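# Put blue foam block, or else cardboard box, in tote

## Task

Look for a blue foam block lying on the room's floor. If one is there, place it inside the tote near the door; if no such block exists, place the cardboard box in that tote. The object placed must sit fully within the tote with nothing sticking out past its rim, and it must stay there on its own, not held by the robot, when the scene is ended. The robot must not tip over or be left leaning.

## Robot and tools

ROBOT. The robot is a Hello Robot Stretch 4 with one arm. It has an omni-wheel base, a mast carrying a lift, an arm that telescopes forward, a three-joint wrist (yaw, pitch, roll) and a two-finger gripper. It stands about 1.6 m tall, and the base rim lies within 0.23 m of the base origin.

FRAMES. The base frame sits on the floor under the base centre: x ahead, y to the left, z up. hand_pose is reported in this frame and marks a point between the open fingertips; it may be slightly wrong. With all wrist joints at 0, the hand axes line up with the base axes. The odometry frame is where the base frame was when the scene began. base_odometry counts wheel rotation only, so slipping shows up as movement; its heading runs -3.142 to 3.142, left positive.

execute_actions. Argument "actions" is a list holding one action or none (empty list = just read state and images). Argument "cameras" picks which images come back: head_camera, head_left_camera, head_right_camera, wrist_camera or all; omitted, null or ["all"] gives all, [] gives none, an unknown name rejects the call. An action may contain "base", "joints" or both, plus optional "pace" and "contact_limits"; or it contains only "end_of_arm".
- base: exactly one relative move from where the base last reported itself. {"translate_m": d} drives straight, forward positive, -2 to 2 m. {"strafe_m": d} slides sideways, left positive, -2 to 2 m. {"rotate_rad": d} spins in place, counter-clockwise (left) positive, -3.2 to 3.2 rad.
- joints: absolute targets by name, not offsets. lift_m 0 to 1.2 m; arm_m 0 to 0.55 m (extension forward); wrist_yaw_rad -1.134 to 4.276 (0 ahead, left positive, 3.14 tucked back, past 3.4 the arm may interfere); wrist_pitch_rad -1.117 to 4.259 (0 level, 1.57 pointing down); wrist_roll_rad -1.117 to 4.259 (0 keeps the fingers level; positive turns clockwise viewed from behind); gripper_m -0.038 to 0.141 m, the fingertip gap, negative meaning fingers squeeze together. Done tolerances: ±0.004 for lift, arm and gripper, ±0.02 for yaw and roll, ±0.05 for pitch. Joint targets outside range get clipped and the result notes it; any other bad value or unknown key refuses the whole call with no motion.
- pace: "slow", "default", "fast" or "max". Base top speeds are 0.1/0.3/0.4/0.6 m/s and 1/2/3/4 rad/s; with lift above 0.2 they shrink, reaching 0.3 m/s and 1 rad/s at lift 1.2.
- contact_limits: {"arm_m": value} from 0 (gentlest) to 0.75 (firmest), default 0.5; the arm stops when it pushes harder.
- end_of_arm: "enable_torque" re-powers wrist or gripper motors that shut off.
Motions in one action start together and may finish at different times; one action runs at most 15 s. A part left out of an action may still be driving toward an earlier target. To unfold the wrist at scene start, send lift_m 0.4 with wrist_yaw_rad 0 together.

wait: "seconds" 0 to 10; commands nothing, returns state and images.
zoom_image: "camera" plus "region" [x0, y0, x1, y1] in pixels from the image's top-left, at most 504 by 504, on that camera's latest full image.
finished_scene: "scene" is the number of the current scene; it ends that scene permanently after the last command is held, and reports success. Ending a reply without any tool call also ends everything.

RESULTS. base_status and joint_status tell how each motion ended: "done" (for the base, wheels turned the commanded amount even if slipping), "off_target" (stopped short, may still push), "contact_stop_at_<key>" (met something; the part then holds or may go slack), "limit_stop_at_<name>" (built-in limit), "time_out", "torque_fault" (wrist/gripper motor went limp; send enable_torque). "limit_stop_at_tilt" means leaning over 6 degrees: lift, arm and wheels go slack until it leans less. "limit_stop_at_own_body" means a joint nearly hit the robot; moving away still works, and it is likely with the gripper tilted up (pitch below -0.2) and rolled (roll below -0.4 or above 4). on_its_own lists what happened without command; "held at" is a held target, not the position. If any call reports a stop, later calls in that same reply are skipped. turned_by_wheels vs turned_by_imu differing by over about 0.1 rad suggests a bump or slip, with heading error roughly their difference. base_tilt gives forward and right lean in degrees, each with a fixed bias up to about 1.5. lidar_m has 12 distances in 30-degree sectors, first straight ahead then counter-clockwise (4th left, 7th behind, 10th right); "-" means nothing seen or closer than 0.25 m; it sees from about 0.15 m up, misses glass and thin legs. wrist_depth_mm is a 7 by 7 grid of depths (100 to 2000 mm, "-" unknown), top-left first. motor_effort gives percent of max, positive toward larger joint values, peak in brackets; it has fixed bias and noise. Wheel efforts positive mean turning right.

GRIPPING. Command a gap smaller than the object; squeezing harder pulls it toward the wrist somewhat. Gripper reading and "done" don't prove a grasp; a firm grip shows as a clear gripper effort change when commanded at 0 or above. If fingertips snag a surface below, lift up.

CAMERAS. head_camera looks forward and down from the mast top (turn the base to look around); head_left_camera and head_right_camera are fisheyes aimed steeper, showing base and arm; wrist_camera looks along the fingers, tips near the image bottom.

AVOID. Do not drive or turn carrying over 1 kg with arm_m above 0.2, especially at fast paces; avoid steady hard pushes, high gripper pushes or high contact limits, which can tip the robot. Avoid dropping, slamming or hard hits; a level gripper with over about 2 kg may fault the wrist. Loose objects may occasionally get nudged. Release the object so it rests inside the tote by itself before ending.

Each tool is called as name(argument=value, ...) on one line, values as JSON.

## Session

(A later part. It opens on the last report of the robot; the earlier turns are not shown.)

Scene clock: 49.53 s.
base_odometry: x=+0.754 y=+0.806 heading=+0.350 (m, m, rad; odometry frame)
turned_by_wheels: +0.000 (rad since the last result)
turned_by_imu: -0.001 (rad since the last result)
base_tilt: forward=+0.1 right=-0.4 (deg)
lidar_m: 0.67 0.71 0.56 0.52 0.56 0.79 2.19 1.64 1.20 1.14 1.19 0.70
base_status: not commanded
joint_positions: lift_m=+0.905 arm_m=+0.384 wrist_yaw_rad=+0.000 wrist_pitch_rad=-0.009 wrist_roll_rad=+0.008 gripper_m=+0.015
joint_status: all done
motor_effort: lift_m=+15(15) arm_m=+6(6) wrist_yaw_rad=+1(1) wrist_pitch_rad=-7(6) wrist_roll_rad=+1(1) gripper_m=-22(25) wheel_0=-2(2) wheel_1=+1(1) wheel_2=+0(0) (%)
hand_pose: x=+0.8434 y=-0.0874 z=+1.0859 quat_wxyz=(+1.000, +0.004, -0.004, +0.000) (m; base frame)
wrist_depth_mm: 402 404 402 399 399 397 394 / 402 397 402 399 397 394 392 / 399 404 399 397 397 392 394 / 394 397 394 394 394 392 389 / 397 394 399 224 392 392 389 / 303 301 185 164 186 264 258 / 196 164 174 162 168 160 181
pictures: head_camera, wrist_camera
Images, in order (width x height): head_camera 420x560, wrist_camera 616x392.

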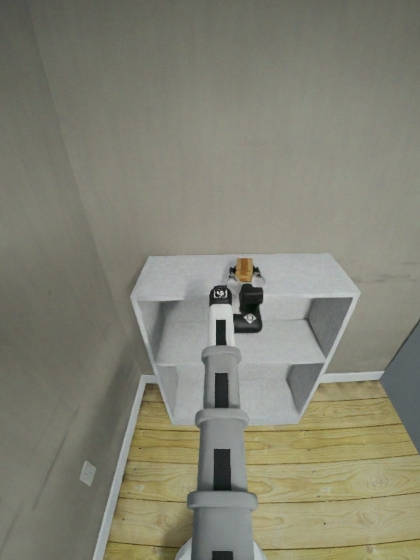

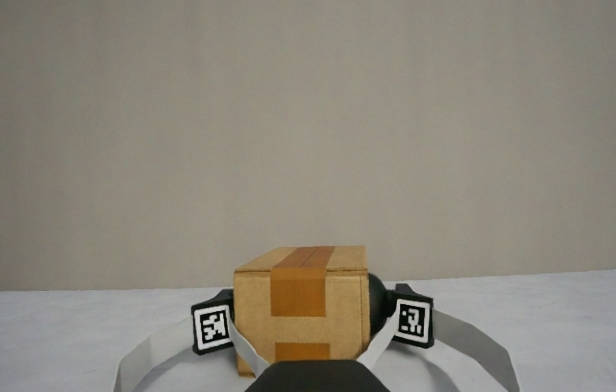

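execute_actions(actions=[{"joints":{"lift_m":0.94}}], cameras=[])

execute_actions(actions=[{"joints":{"arm_m":0.0},"base":{"translate_m":-0.2},"pace":"fast"}], cameras=["wrist_camera"])

execute_actions(actions=[{"joints":{"lift_m":0.4},"base":{"rotate_rad":-3.0}}])

Scene clock: 50.67 s.
base_odometry: x=+0.754 y=+0.806 heading=+0.350 (m, m, rad; odometry frame)
turned_by_wheels: +0.000 (rad since the last result)
turned_by_imu: +0.000 (rad since the last result)
base_tilt: forward=+0.1 right=-0.3 (deg)
lidar_m: 0.68 0.72 0.57 0.52 0.56 0.80 2.18 1.66 1.20 1.15 1.19 0.72
base_status: not commanded
joint_positions: lift_m=+0.940 arm_m=+0.384 wrist_yaw_rad=+0.000 wrist_pitch_rad=-0.008 wrist_roll_rad=+0.008 gripper_m=+0.015
joint_status: all done
motor_effort: lift_m=+21(22) arm_m=+6(6) wrist_yaw_rad=+1(0) wrist_pitch_rad=-9(9) wrist_roll_rad=+1(0) gripper_m=-21(21) wheel_0=-2(2) wheel_1=+1(1) wheel_2=+0(0) (%)
hand_pose: x=+0.8434 y=-0.0874 z=+1.1202 quat_wxyz=(+1.000, +0.004, -0.004, +0.000) (m; base frame)
wrist_depth_mm: 402 402 399 399 397 394 394 / 402 399 397 394 394 394 392 / 402 399 399 397 394 394 394 / 402 397 397 394 394 392 392 / 394 397 394 224 389 392 392 / 397 394 185 164 185 392 366 / 281 236 234 163 239 222 259
pictures: none
No camera images: the call's "cameras" was empty. Leave "cameras" out to get every camera's image.

Scene clock: 52.57 s.
base_odometry: x=+0.567 y=+0.737 heading=+0.350 (m, m, rad; odometry frame)
turned_by_wheels: +0.000 (rad since the last result)
turned_by_imu: -0.001 (rad since the last result)
base_tilt: forward=+0.1 right=-0.4 (deg)
lidar_m: 0.87 0.79 0.57 0.52 0.56 0.79 1.92 1.65 1.20 1.14 1.18 0.93
base_status: done
joint_positions: lift_m=+0.940 arm_m=+0.001 wrist_yaw_rad=+0.000 wrist_pitch_rad=-0.007 wrist_roll_rad=+0.008 gripper_m=+0.015
joint_status: all done
motor_effort: lift_m=+21(21) arm_m=-6(11) wrist_yaw_rad=+3(0) wrist_pitch_rad=-10(10) wrist_roll_rad=+0(1) gripper_m=-19(21) wheel_0=+0(8) wheel_1=-3(6) wheel_2=+1(12) (%)
hand_pose: x=+0.4604 y=-0.0875 z=+1.1200 quat_wxyz=(+1.000, +0.004, -0.004, +0.000) (m; base frame)
wrist_depth_mm: 946 1025 1008 1008 991 991 976 / 946 991 1008 976 1008 991 991 / 917 1008 976 976 976 991 976 / 946 1008 991 1008 991 976 960 / 946 991 1008 224 842 946 976 / 904 831 185 164 186 798 960 / 891 676 931 162 946 699 960
pictures: wrist_camera
Images, in order (width x height): wrist_camera 616x392.

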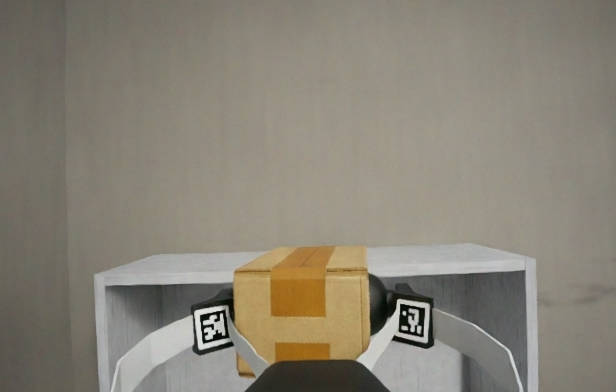

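Scene clock: 55.63 s.
base_odometry: x=+0.567 y=+0.737 heading=-2.649 (m, m, rad; odometry frame)
turned_by_wheels: -2.999 (rad since the last result)
turned_by_imu: -2.953 (rad since the last result)
base_tilt: forward=+0.1 right=-0.2 (deg)
lidar_m: 1.90 1.45 1.14 1.13 1.26 0.90 0.91 0.69 0.55 0.53 0.57 0.88
base_status: done
joint_positions: lift_m=+0.400 arm_m=+0.001 wrist_yaw_rad=+0.000 wrist_pitch_rad=-0.007 wrist_roll_rad=+0.008 gripper_m=+0.015
joint_status: all done
motor_effort: lift_m=+15(20) arm_m=-6(6) wrist_yaw_rad=+1(1) wrist_pitch_rad=-12(10) wrist_roll_rad=+1(0) gripper_m=-24(22) wheel_0=+2(6) wheel_1=+3(8) wheel_2=+3(9) (%)
hand_pose: x=+0.4604 y=-0.0874 z=+0.5805 quat_wxyz=(+1.000, +0.004, -0.004, +0.000) (m; base frame)
wrist_depth_mm: 1499 - - - - 1576 976 / 1464 - - - - 1661 960 / 1464 - - - - 1756 976 / 1464 - - - - 1756 1025 / 1464 - - 224 - 1756 1025 / 1430 - 184 164 186 1537 1025 / 1430 1336 1366 162 1366 1281 1025
pictures: head_camera, head_left_camera, head_right_camera, wrist_camera
Images, in order (width x height): head_camera 420x560, head_left_camera 420x672, head_right_camera 420x672, wrist_camera 616x392.

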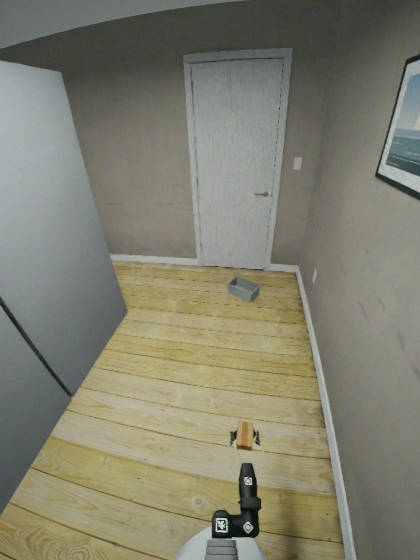

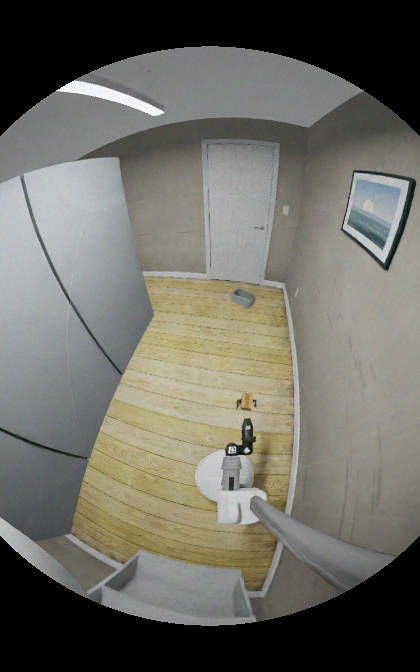

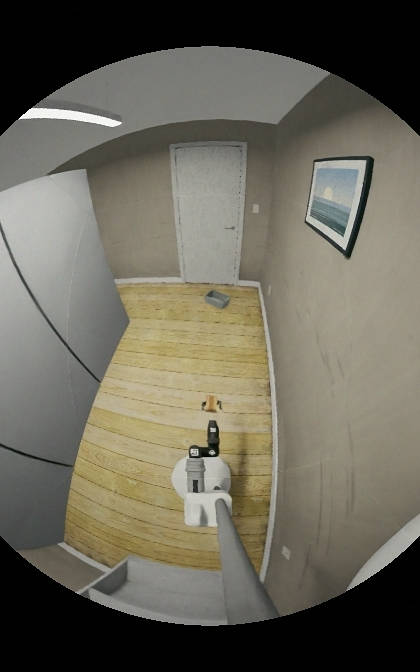

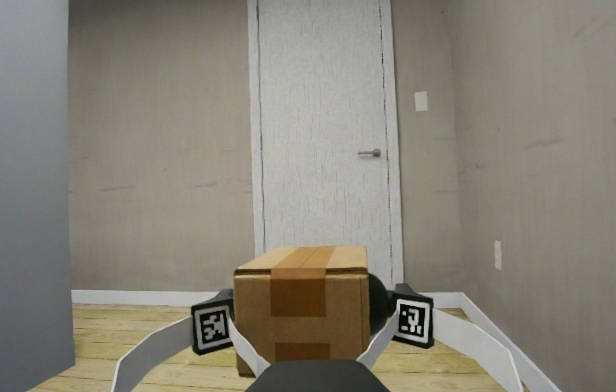

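execute_actions(actions=[{"joints":{"wrist_pitch_rad":1.5},"base":{"translate_m":1.4},"pace":"max"}])

Scene clock: 59.93 s.
base_odometry: x=-0.667 y=+0.076 heading=-2.649 (m, m, rad; odometry frame)
turned_by_wheels: +0.000 (rad since the last result)
turned_by_imu: -0.003 (rad since the last result)
base_tilt: forward=+0.2 right=-0.3 (deg)
lidar_m: 0.63 1.26 0.93 0.93 1.04 1.64 1.92 0.92 0.73 0.72 0.81 0.54
base_status: done
joint_positions: lift_m=+0.400 arm_m=+0.001 wrist_yaw_rad=+0.000 wrist_pitch_rad=+1.500 wrist_roll_rad=+0.008 gripper_m=+0.015
joint_status: all done
motor_effort: lift_m=+16(16) arm_m=-5(6) wrist_yaw_rad=-1(1) wrist_pitch_rad=-1(7) wrist_roll_rad=+1(1) gripper_m=-22(22) wheel_0=+0(9) wheel_1=+1(11) wheel_2=+0(14) (%)
hand_pose: x=+0.1922 y=-0.0874 z=+0.2906 quat_wxyz=(+0.732, +0.003, +0.682, -0.003) (m; base frame)
wrist_depth_mm: 559 554 549 549 539 530 535 / 554 554 549 544 535 530 525 / 549 544 535 530 525 525 517 / 539 539 530 530 521 517 512 / 530 530 521 224 512 512 508 / 521 315 185 165 185 504 500 / 427 300 300 163 297 496 496
pictures: head_camera, head_left_camera, head_right_camera, wrist_camera
Images, in order (width x height): head_camera 420x560, head_left_camera 420x672, head_right_camera 420x672, wrist_camera 616x392.

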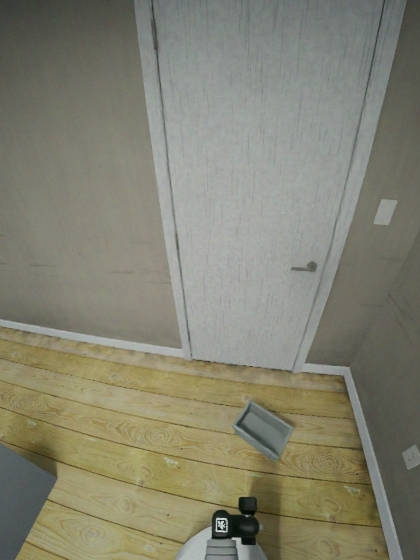

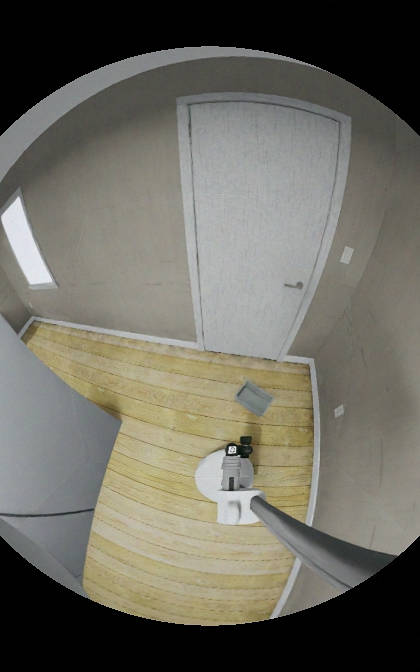

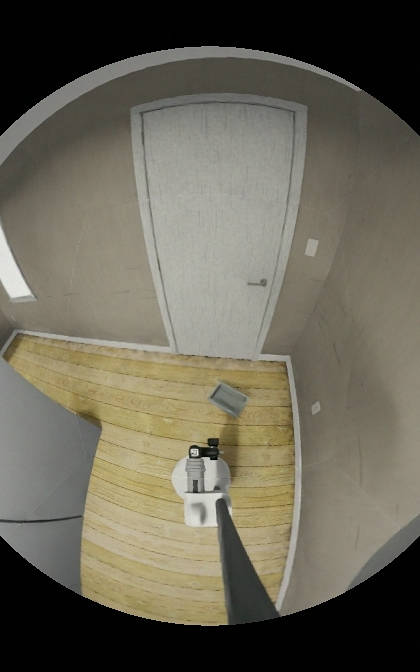

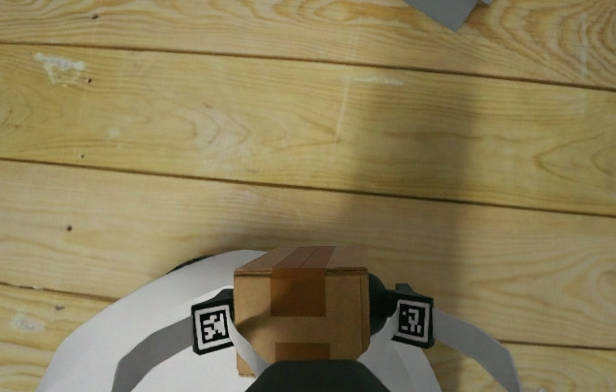

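execute_actions(actions=[{"joints":{"wrist_roll_rad":0.55,"arm_m":0.4,"wrist_pitch_rad":1.57},"base":{"strafe_m":-0.11},"pace":"fast"}], cameras=["wrist_camera","head_camera","head_right_camera"])

Scene clock: 62.10 s.
base_odometry: x=-0.719 y=+0.173 heading=-2.649 (m, m, rad; odometry frame)
turned_by_wheels: +0.000 (rad since the last result)
turned_by_imu: -0.001 (rad since the last result)
base_tilt: forward=+0.1 right=-0.5 (deg)
lidar_m: 0.54 1.23 1.05 1.04 1.16 1.82 1.67 0.78 0.62 0.63 0.71 0.52
base_status: done
joint_positions: lift_m=+0.400 arm_m=+0.399 wrist_yaw_rad=+0.000 wrist_pitch_rad=+1.570 wrist_roll_rad=+0.550 gripper_m=+0.015
joint_status: all done
motor_effort: lift_m=+16(16) arm_m=+5(5) wrist_yaw_rad=+1(2) wrist_pitch_rad=-1(1) wrist_roll_rad=+2(8) gripper_m=-22(24) wheel_0=+0(10) wheel_1=+2(12) wheel_2=+0(0) (%)
hand_pose: x=+0.5702 y=-0.0874 z=+0.2899 quat_wxyz=(+0.681, +0.192, +0.680, -0.192) (m; base frame)
wrist_depth_mm: 535 530 525 521 517 517 508 / 530 530 433 433 462 517 512 / 525 525 525 517 512 512 508 / 530 521 517 517 517 512 508 / 530 521 436 224 410 508 504 / 521 521 185 165 186 512 504 / 525 521 525 162 512 508 508
pictures: head_camera, head_right_camera, wrist_camera
Images, in order (width x height): head_camera 420x560, head_right_camera 420x672, wrist_camera 616x392.

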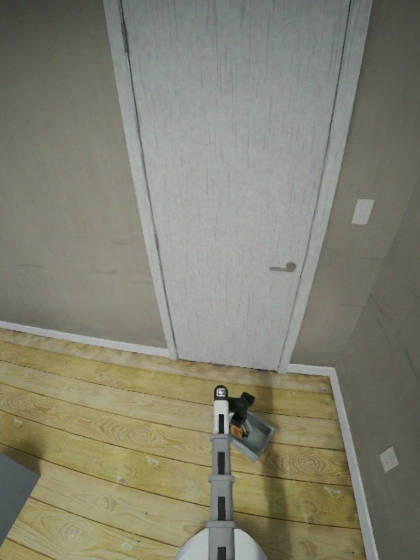

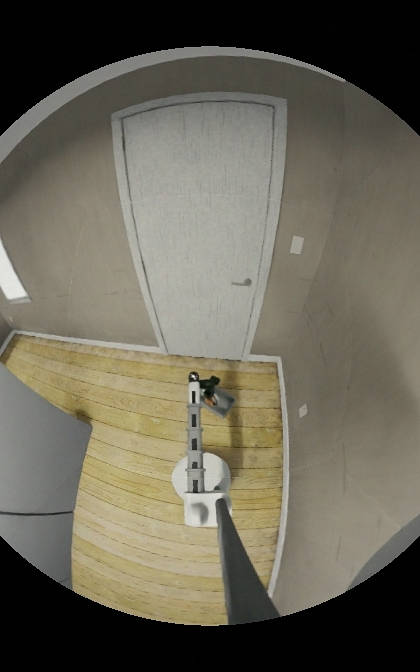

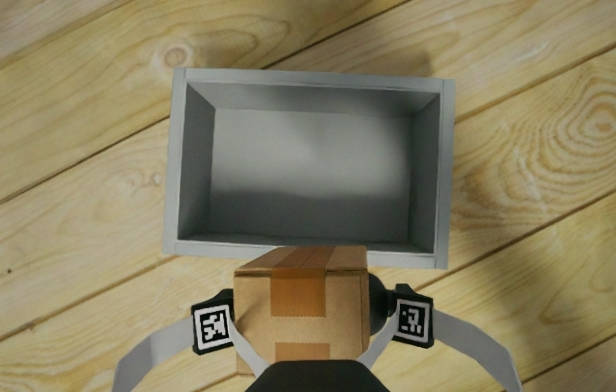

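execute_actions(actions=[{"joints":{"arm_m":0.487,"lift_m":0.33},"base":{"strafe_m":-0.053},"pace":"fast"}], cameras=["wrist_camera"])

execute_actions(actions=[{"joints":{"lift_m":0.2}}], cameras=["wrist_camera","head_camera"])

Scene clock: 63.40 s.
base_odometry: x=-0.744 y=+0.219 heading=-2.650 (m, m, rad; odometry frame)
turned_by_wheels: +0.000 (rad since the last result)
turned_by_imu: -0.001 (rad since the last result)
base_tilt: forward=+0.1 right=-0.4 (deg)
lidar_m: 0.52 1.21 1.13 1.10 1.22 1.92 1.54 0.71 0.57 0.58 0.64 0.48
base_status: done
joint_positions: lift_m=+0.330 arm_m=+0.486 wrist_yaw_rad=+0.000 wrist_pitch_rad=+1.570 wrist_roll_rad=+0.550 gripper_m=+0.015
joint_status: all done
motor_effort: lift_m=+15(16) arm_m=+5(7) wrist_yaw_rad=+0(1) wrist_pitch_rad=+2(2) wrist_roll_rad=+3(3) gripper_m=-21(21) wheel_0=-3(10) wheel_1=-2(13) wheel_2=+0(0) (%)
hand_pose: x=+0.6572 y=-0.0874 z=+0.2199 quat_wxyz=(+0.681, +0.192, +0.680, -0.192) (m; base frame)
wrist_depth_mm: 455 452 452 449 445 442 442 / 455 452 452 452 449 445 445 / 455 452 455 449 445 439 442 / 459 455 449 449 445 384 442 / 452 455 445 223 442 387 439 / 452 452 185 164 186 379 436 / 449 327 324 163 334 322 436
pictures: wrist_camera
Images, in order (width x height): wrist_camera 616x392.

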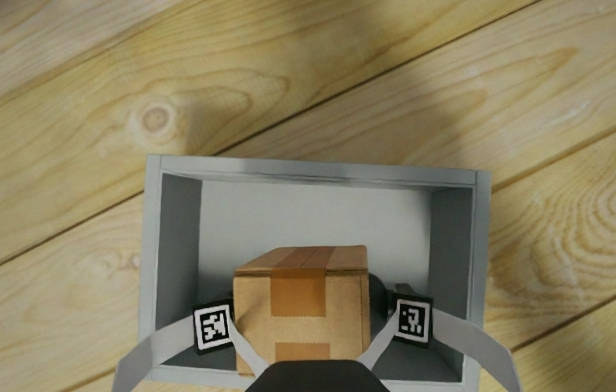

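Scene clock: 65.00 s.
base_odometry: x=-0.744 y=+0.219 heading=-2.650 (m, m, rad; odometry frame)
turned_by_wheels: +0.000 (rad since the last result)
turned_by_imu: +0.000 (rad since the last result)
base_tilt: forward=+0.1 right=-0.4 (deg)
lidar_m: 0.50 1.23 1.13 1.10 1.23 1.91 1.52 0.74 0.58 0.58 0.64 0.51
base_status: not commanded
joint_positions: lift_m=+0.200 arm_m=+0.486 wrist_yaw_rad=+0.000 wrist_pitch_rad=+1.570 wrist_roll_rad=+0.550 gripper_m=+0.015
joint_status: all done
motor_effort: lift_m=+15(15) arm_m=+5(5) wrist_yaw_rad=-1(0) wrist_pitch_rad=+0(0) wrist_roll_rad=+2(3) gripper_m=-22(22) wheel_0=-3(3) wheel_1=-2(2) wheel_2=+0(0) (%)
hand_pose: x=+0.6572 y=-0.0874 z=+0.0899 quat_wxyz=(+0.681, +0.192, +0.680, -0.192) (m; base frame)
wrist_depth_mm: 329 324 324 320 315 315 315 / 324 320 320 319 315 315 314 / 208 200 208 196 195 314 310 / 208 277 315 314 312 278 214 / 211 279 317 224 310 296 213 / 212 283 185 165 186 270 209 / 214 232 294 163 310 229 205
pictures: head_camera, wrist_camera
Images, in order (width x height): head_camera 420x560, wrist_camera 616x392.

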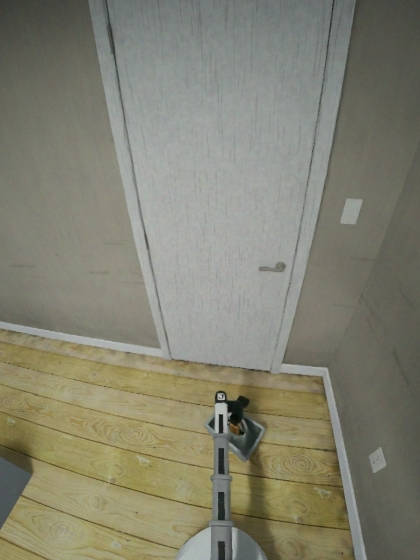

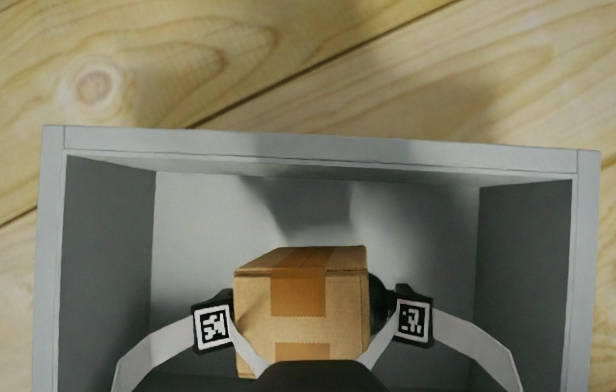

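execute_actions(actions=[{"joints":{"lift_m":0.162},"pace":"slow"}], cameras=["wrist_camera"])

execute_actions(actions=[{"joints":{"gripper_m":0.1}}], cameras=["wrist_camera"])

execute_actions(actions=[{"joints":{"lift_m":0.33},"pace":"fast"}], cameras=["wrist_camera","head_camera"])

Scene clock: 66.47 s.
base_odometry: x=-0.744 y=+0.219 heading=-2.650 (m, m, rad; odometry frame)
turned_by_wheels: +0.000 (rad since the last result)
turned_by_imu: +0.000 (rad since the last result)
base_tilt: forward=+0.1 right=-0.4 (deg)
lidar_m: 0.48 1.22 1.10 1.07 1.20 1.89 1.50 0.70 0.56 0.57 0.63 0.51
base_status: not commanded
joint_positions: lift_m=+0.162 arm_m=+0.486 wrist_yaw_rad=+0.000 wrist_pitch_rad=+1.570 wrist_roll_rad=+0.550 gripper_m=+0.015
joint_status: all done
motor_effort: lift_m=+15(15) arm_m=+5(5) wrist_yaw_rad=+0(1) wrist_pitch_rad=+2(0) wrist_roll_rad=+3(2) gripper_m=-21(22) wheel_0=-2(2) wheel_1=-2(2) wheel_2=+0(0) (%)
hand_pose: x=+0.6572 y=-0.0874 z=+0.0520 quat_wxyz=(+0.681, +0.192, +0.680, -0.192) (m; base frame)
wrist_depth_mm: 285 285 282 279 279 277 276 / 283 283 281 278 278 278 276 / 162 161 159 158 158 157 157 / 188 276 276 276 273 272 215 / 190 277 277 224 273 272 213 / 191 277 186 164 186 267 208 / 191 233 274 163 271 230 205
pictures: wrist_camera
Images, in order (width x height): wrist_camera 616x392.

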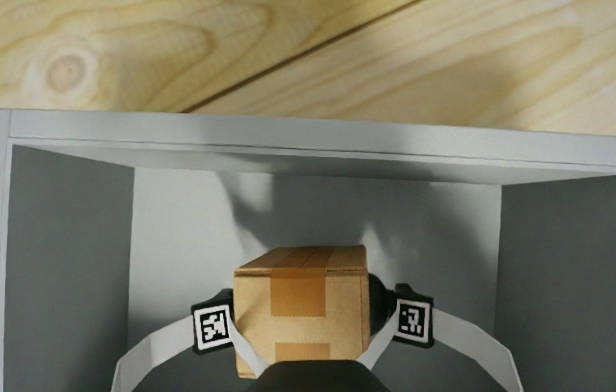

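Scene clock: 68.13 s.
base_odometry: x=-0.744 y=+0.219 heading=-2.650 (m, m, rad; odometry frame)
turned_by_wheels: +0.000 (rad since the last result)
turned_by_imu: +0.000 (rad since the last result)
base_tilt: forward=+0.0 right=-0.3 (deg)
lidar_m: 0.51 1.23 1.12 1.08 1.24 1.91 1.55 0.73 0.57 0.57 0.64 0.51
base_status: not commanded
joint_positions: lift_m=+0.162 arm_m=+0.486 wrist_yaw_rad=+0.000 wrist_pitch_rad=+1.570 wrist_roll_rad=+0.550 gripper_m=+0.100
joint_status: all done
motor_effort: lift_m=+15(15) arm_m=+5(6) wrist_yaw_rad=-1(1) wrist_pitch_rad=+0(1) wrist_roll_rad=+2(3) gripper_m=-2(21) wheel_0=-3(2) wheel_1=-2(2) wheel_2=+0(0) (%)
hand_pose: x=+0.6572 y=-0.0874 z=+0.0520 quat_wxyz=(+0.681, +0.192, +0.680, -0.192) (m; base frame)
wrist_depth_mm: 286 286 281 282 279 278 277 / 286 283 282 281 278 278 276 / 162 160 159 159 158 157 156 / 188 276 276 274 274 273 214 / 190 277 278 236 273 272 212 / 192 276 200 184 194 250 209 / 192 249 274 146 272 246 206
pictures: wrist_camera
Images, in order (width x height): wrist_camera 616x392.

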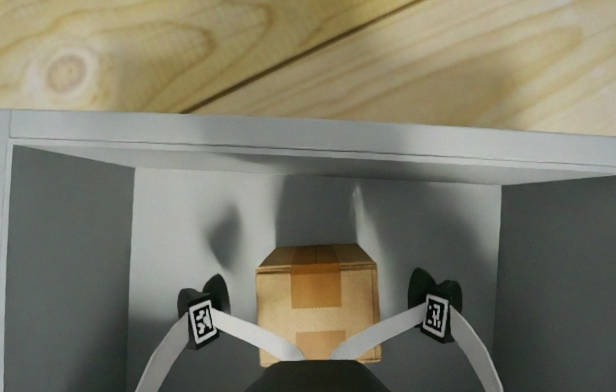

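Scene clock: 69.57 s.
base_odometry: x=-0.744 y=+0.219 heading=-2.650 (m, m, rad; odometry frame)
turned_by_wheels: +0.000 (rad since the last result)
turned_by_imu: +0.000 (rad since the last result)
base_tilt: forward=+0.0 right=-0.5 (deg)
lidar_m: 0.48 1.23 1.12 1.09 1.22 1.92 1.55 0.71 0.58 0.57 0.65 0.52
base_status: not commanded
joint_positions: lift_m=+0.330 arm_m=+0.486 wrist_yaw_rad=+0.000 wrist_pitch_rad=+1.570 wrist_roll_rad=+0.550 gripper_m=+0.100
joint_status: all done
motor_effort: lift_m=+20(22) arm_m=+5(5) wrist_yaw_rad=+0(0) wrist_pitch_rad=+2(0) wrist_roll_rad=+2(3) gripper_m=-2(1) wheel_0=-2(2) wheel_1=-2(2) wheel_2=+0(0) (%)
hand_pose: x=+0.6572 y=-0.0874 z=+0.2195 quat_wxyz=(+0.681, +0.192, +0.680, -0.192) (m; base frame)
wrist_depth_mm: 459 452 452 449 445 445 445 / 462 459 449 449 449 445 445 / 455 452 449 449 442 442 442 / 459 459 445 445 445 392 442 / 455 449 445 353 439 382 439 / 452 449 216 442 436 320 439 / 449 452 338 146 355 336 439
pictures: head_camera, wrist_camera
Images, in order (width x height): head_camera 420x560, wrist_camera 616x392.

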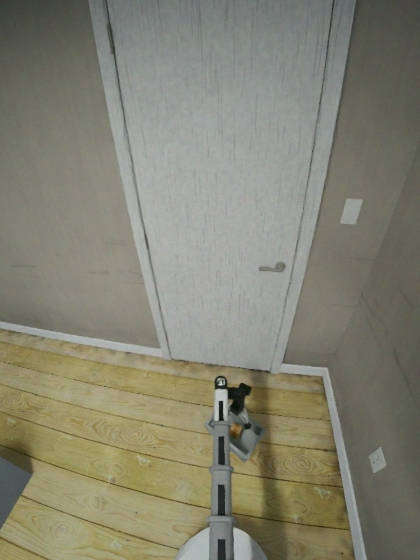

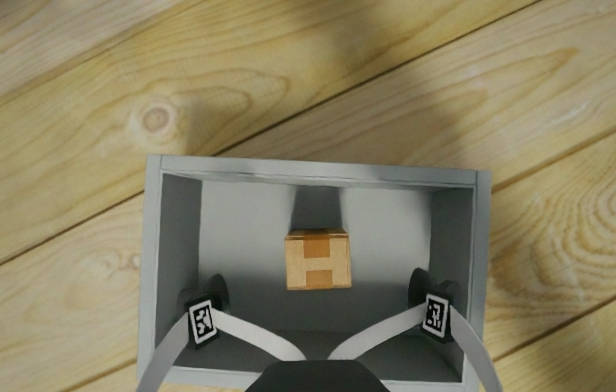

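finished_scene(scene=1)

The scene is finished: the task was done.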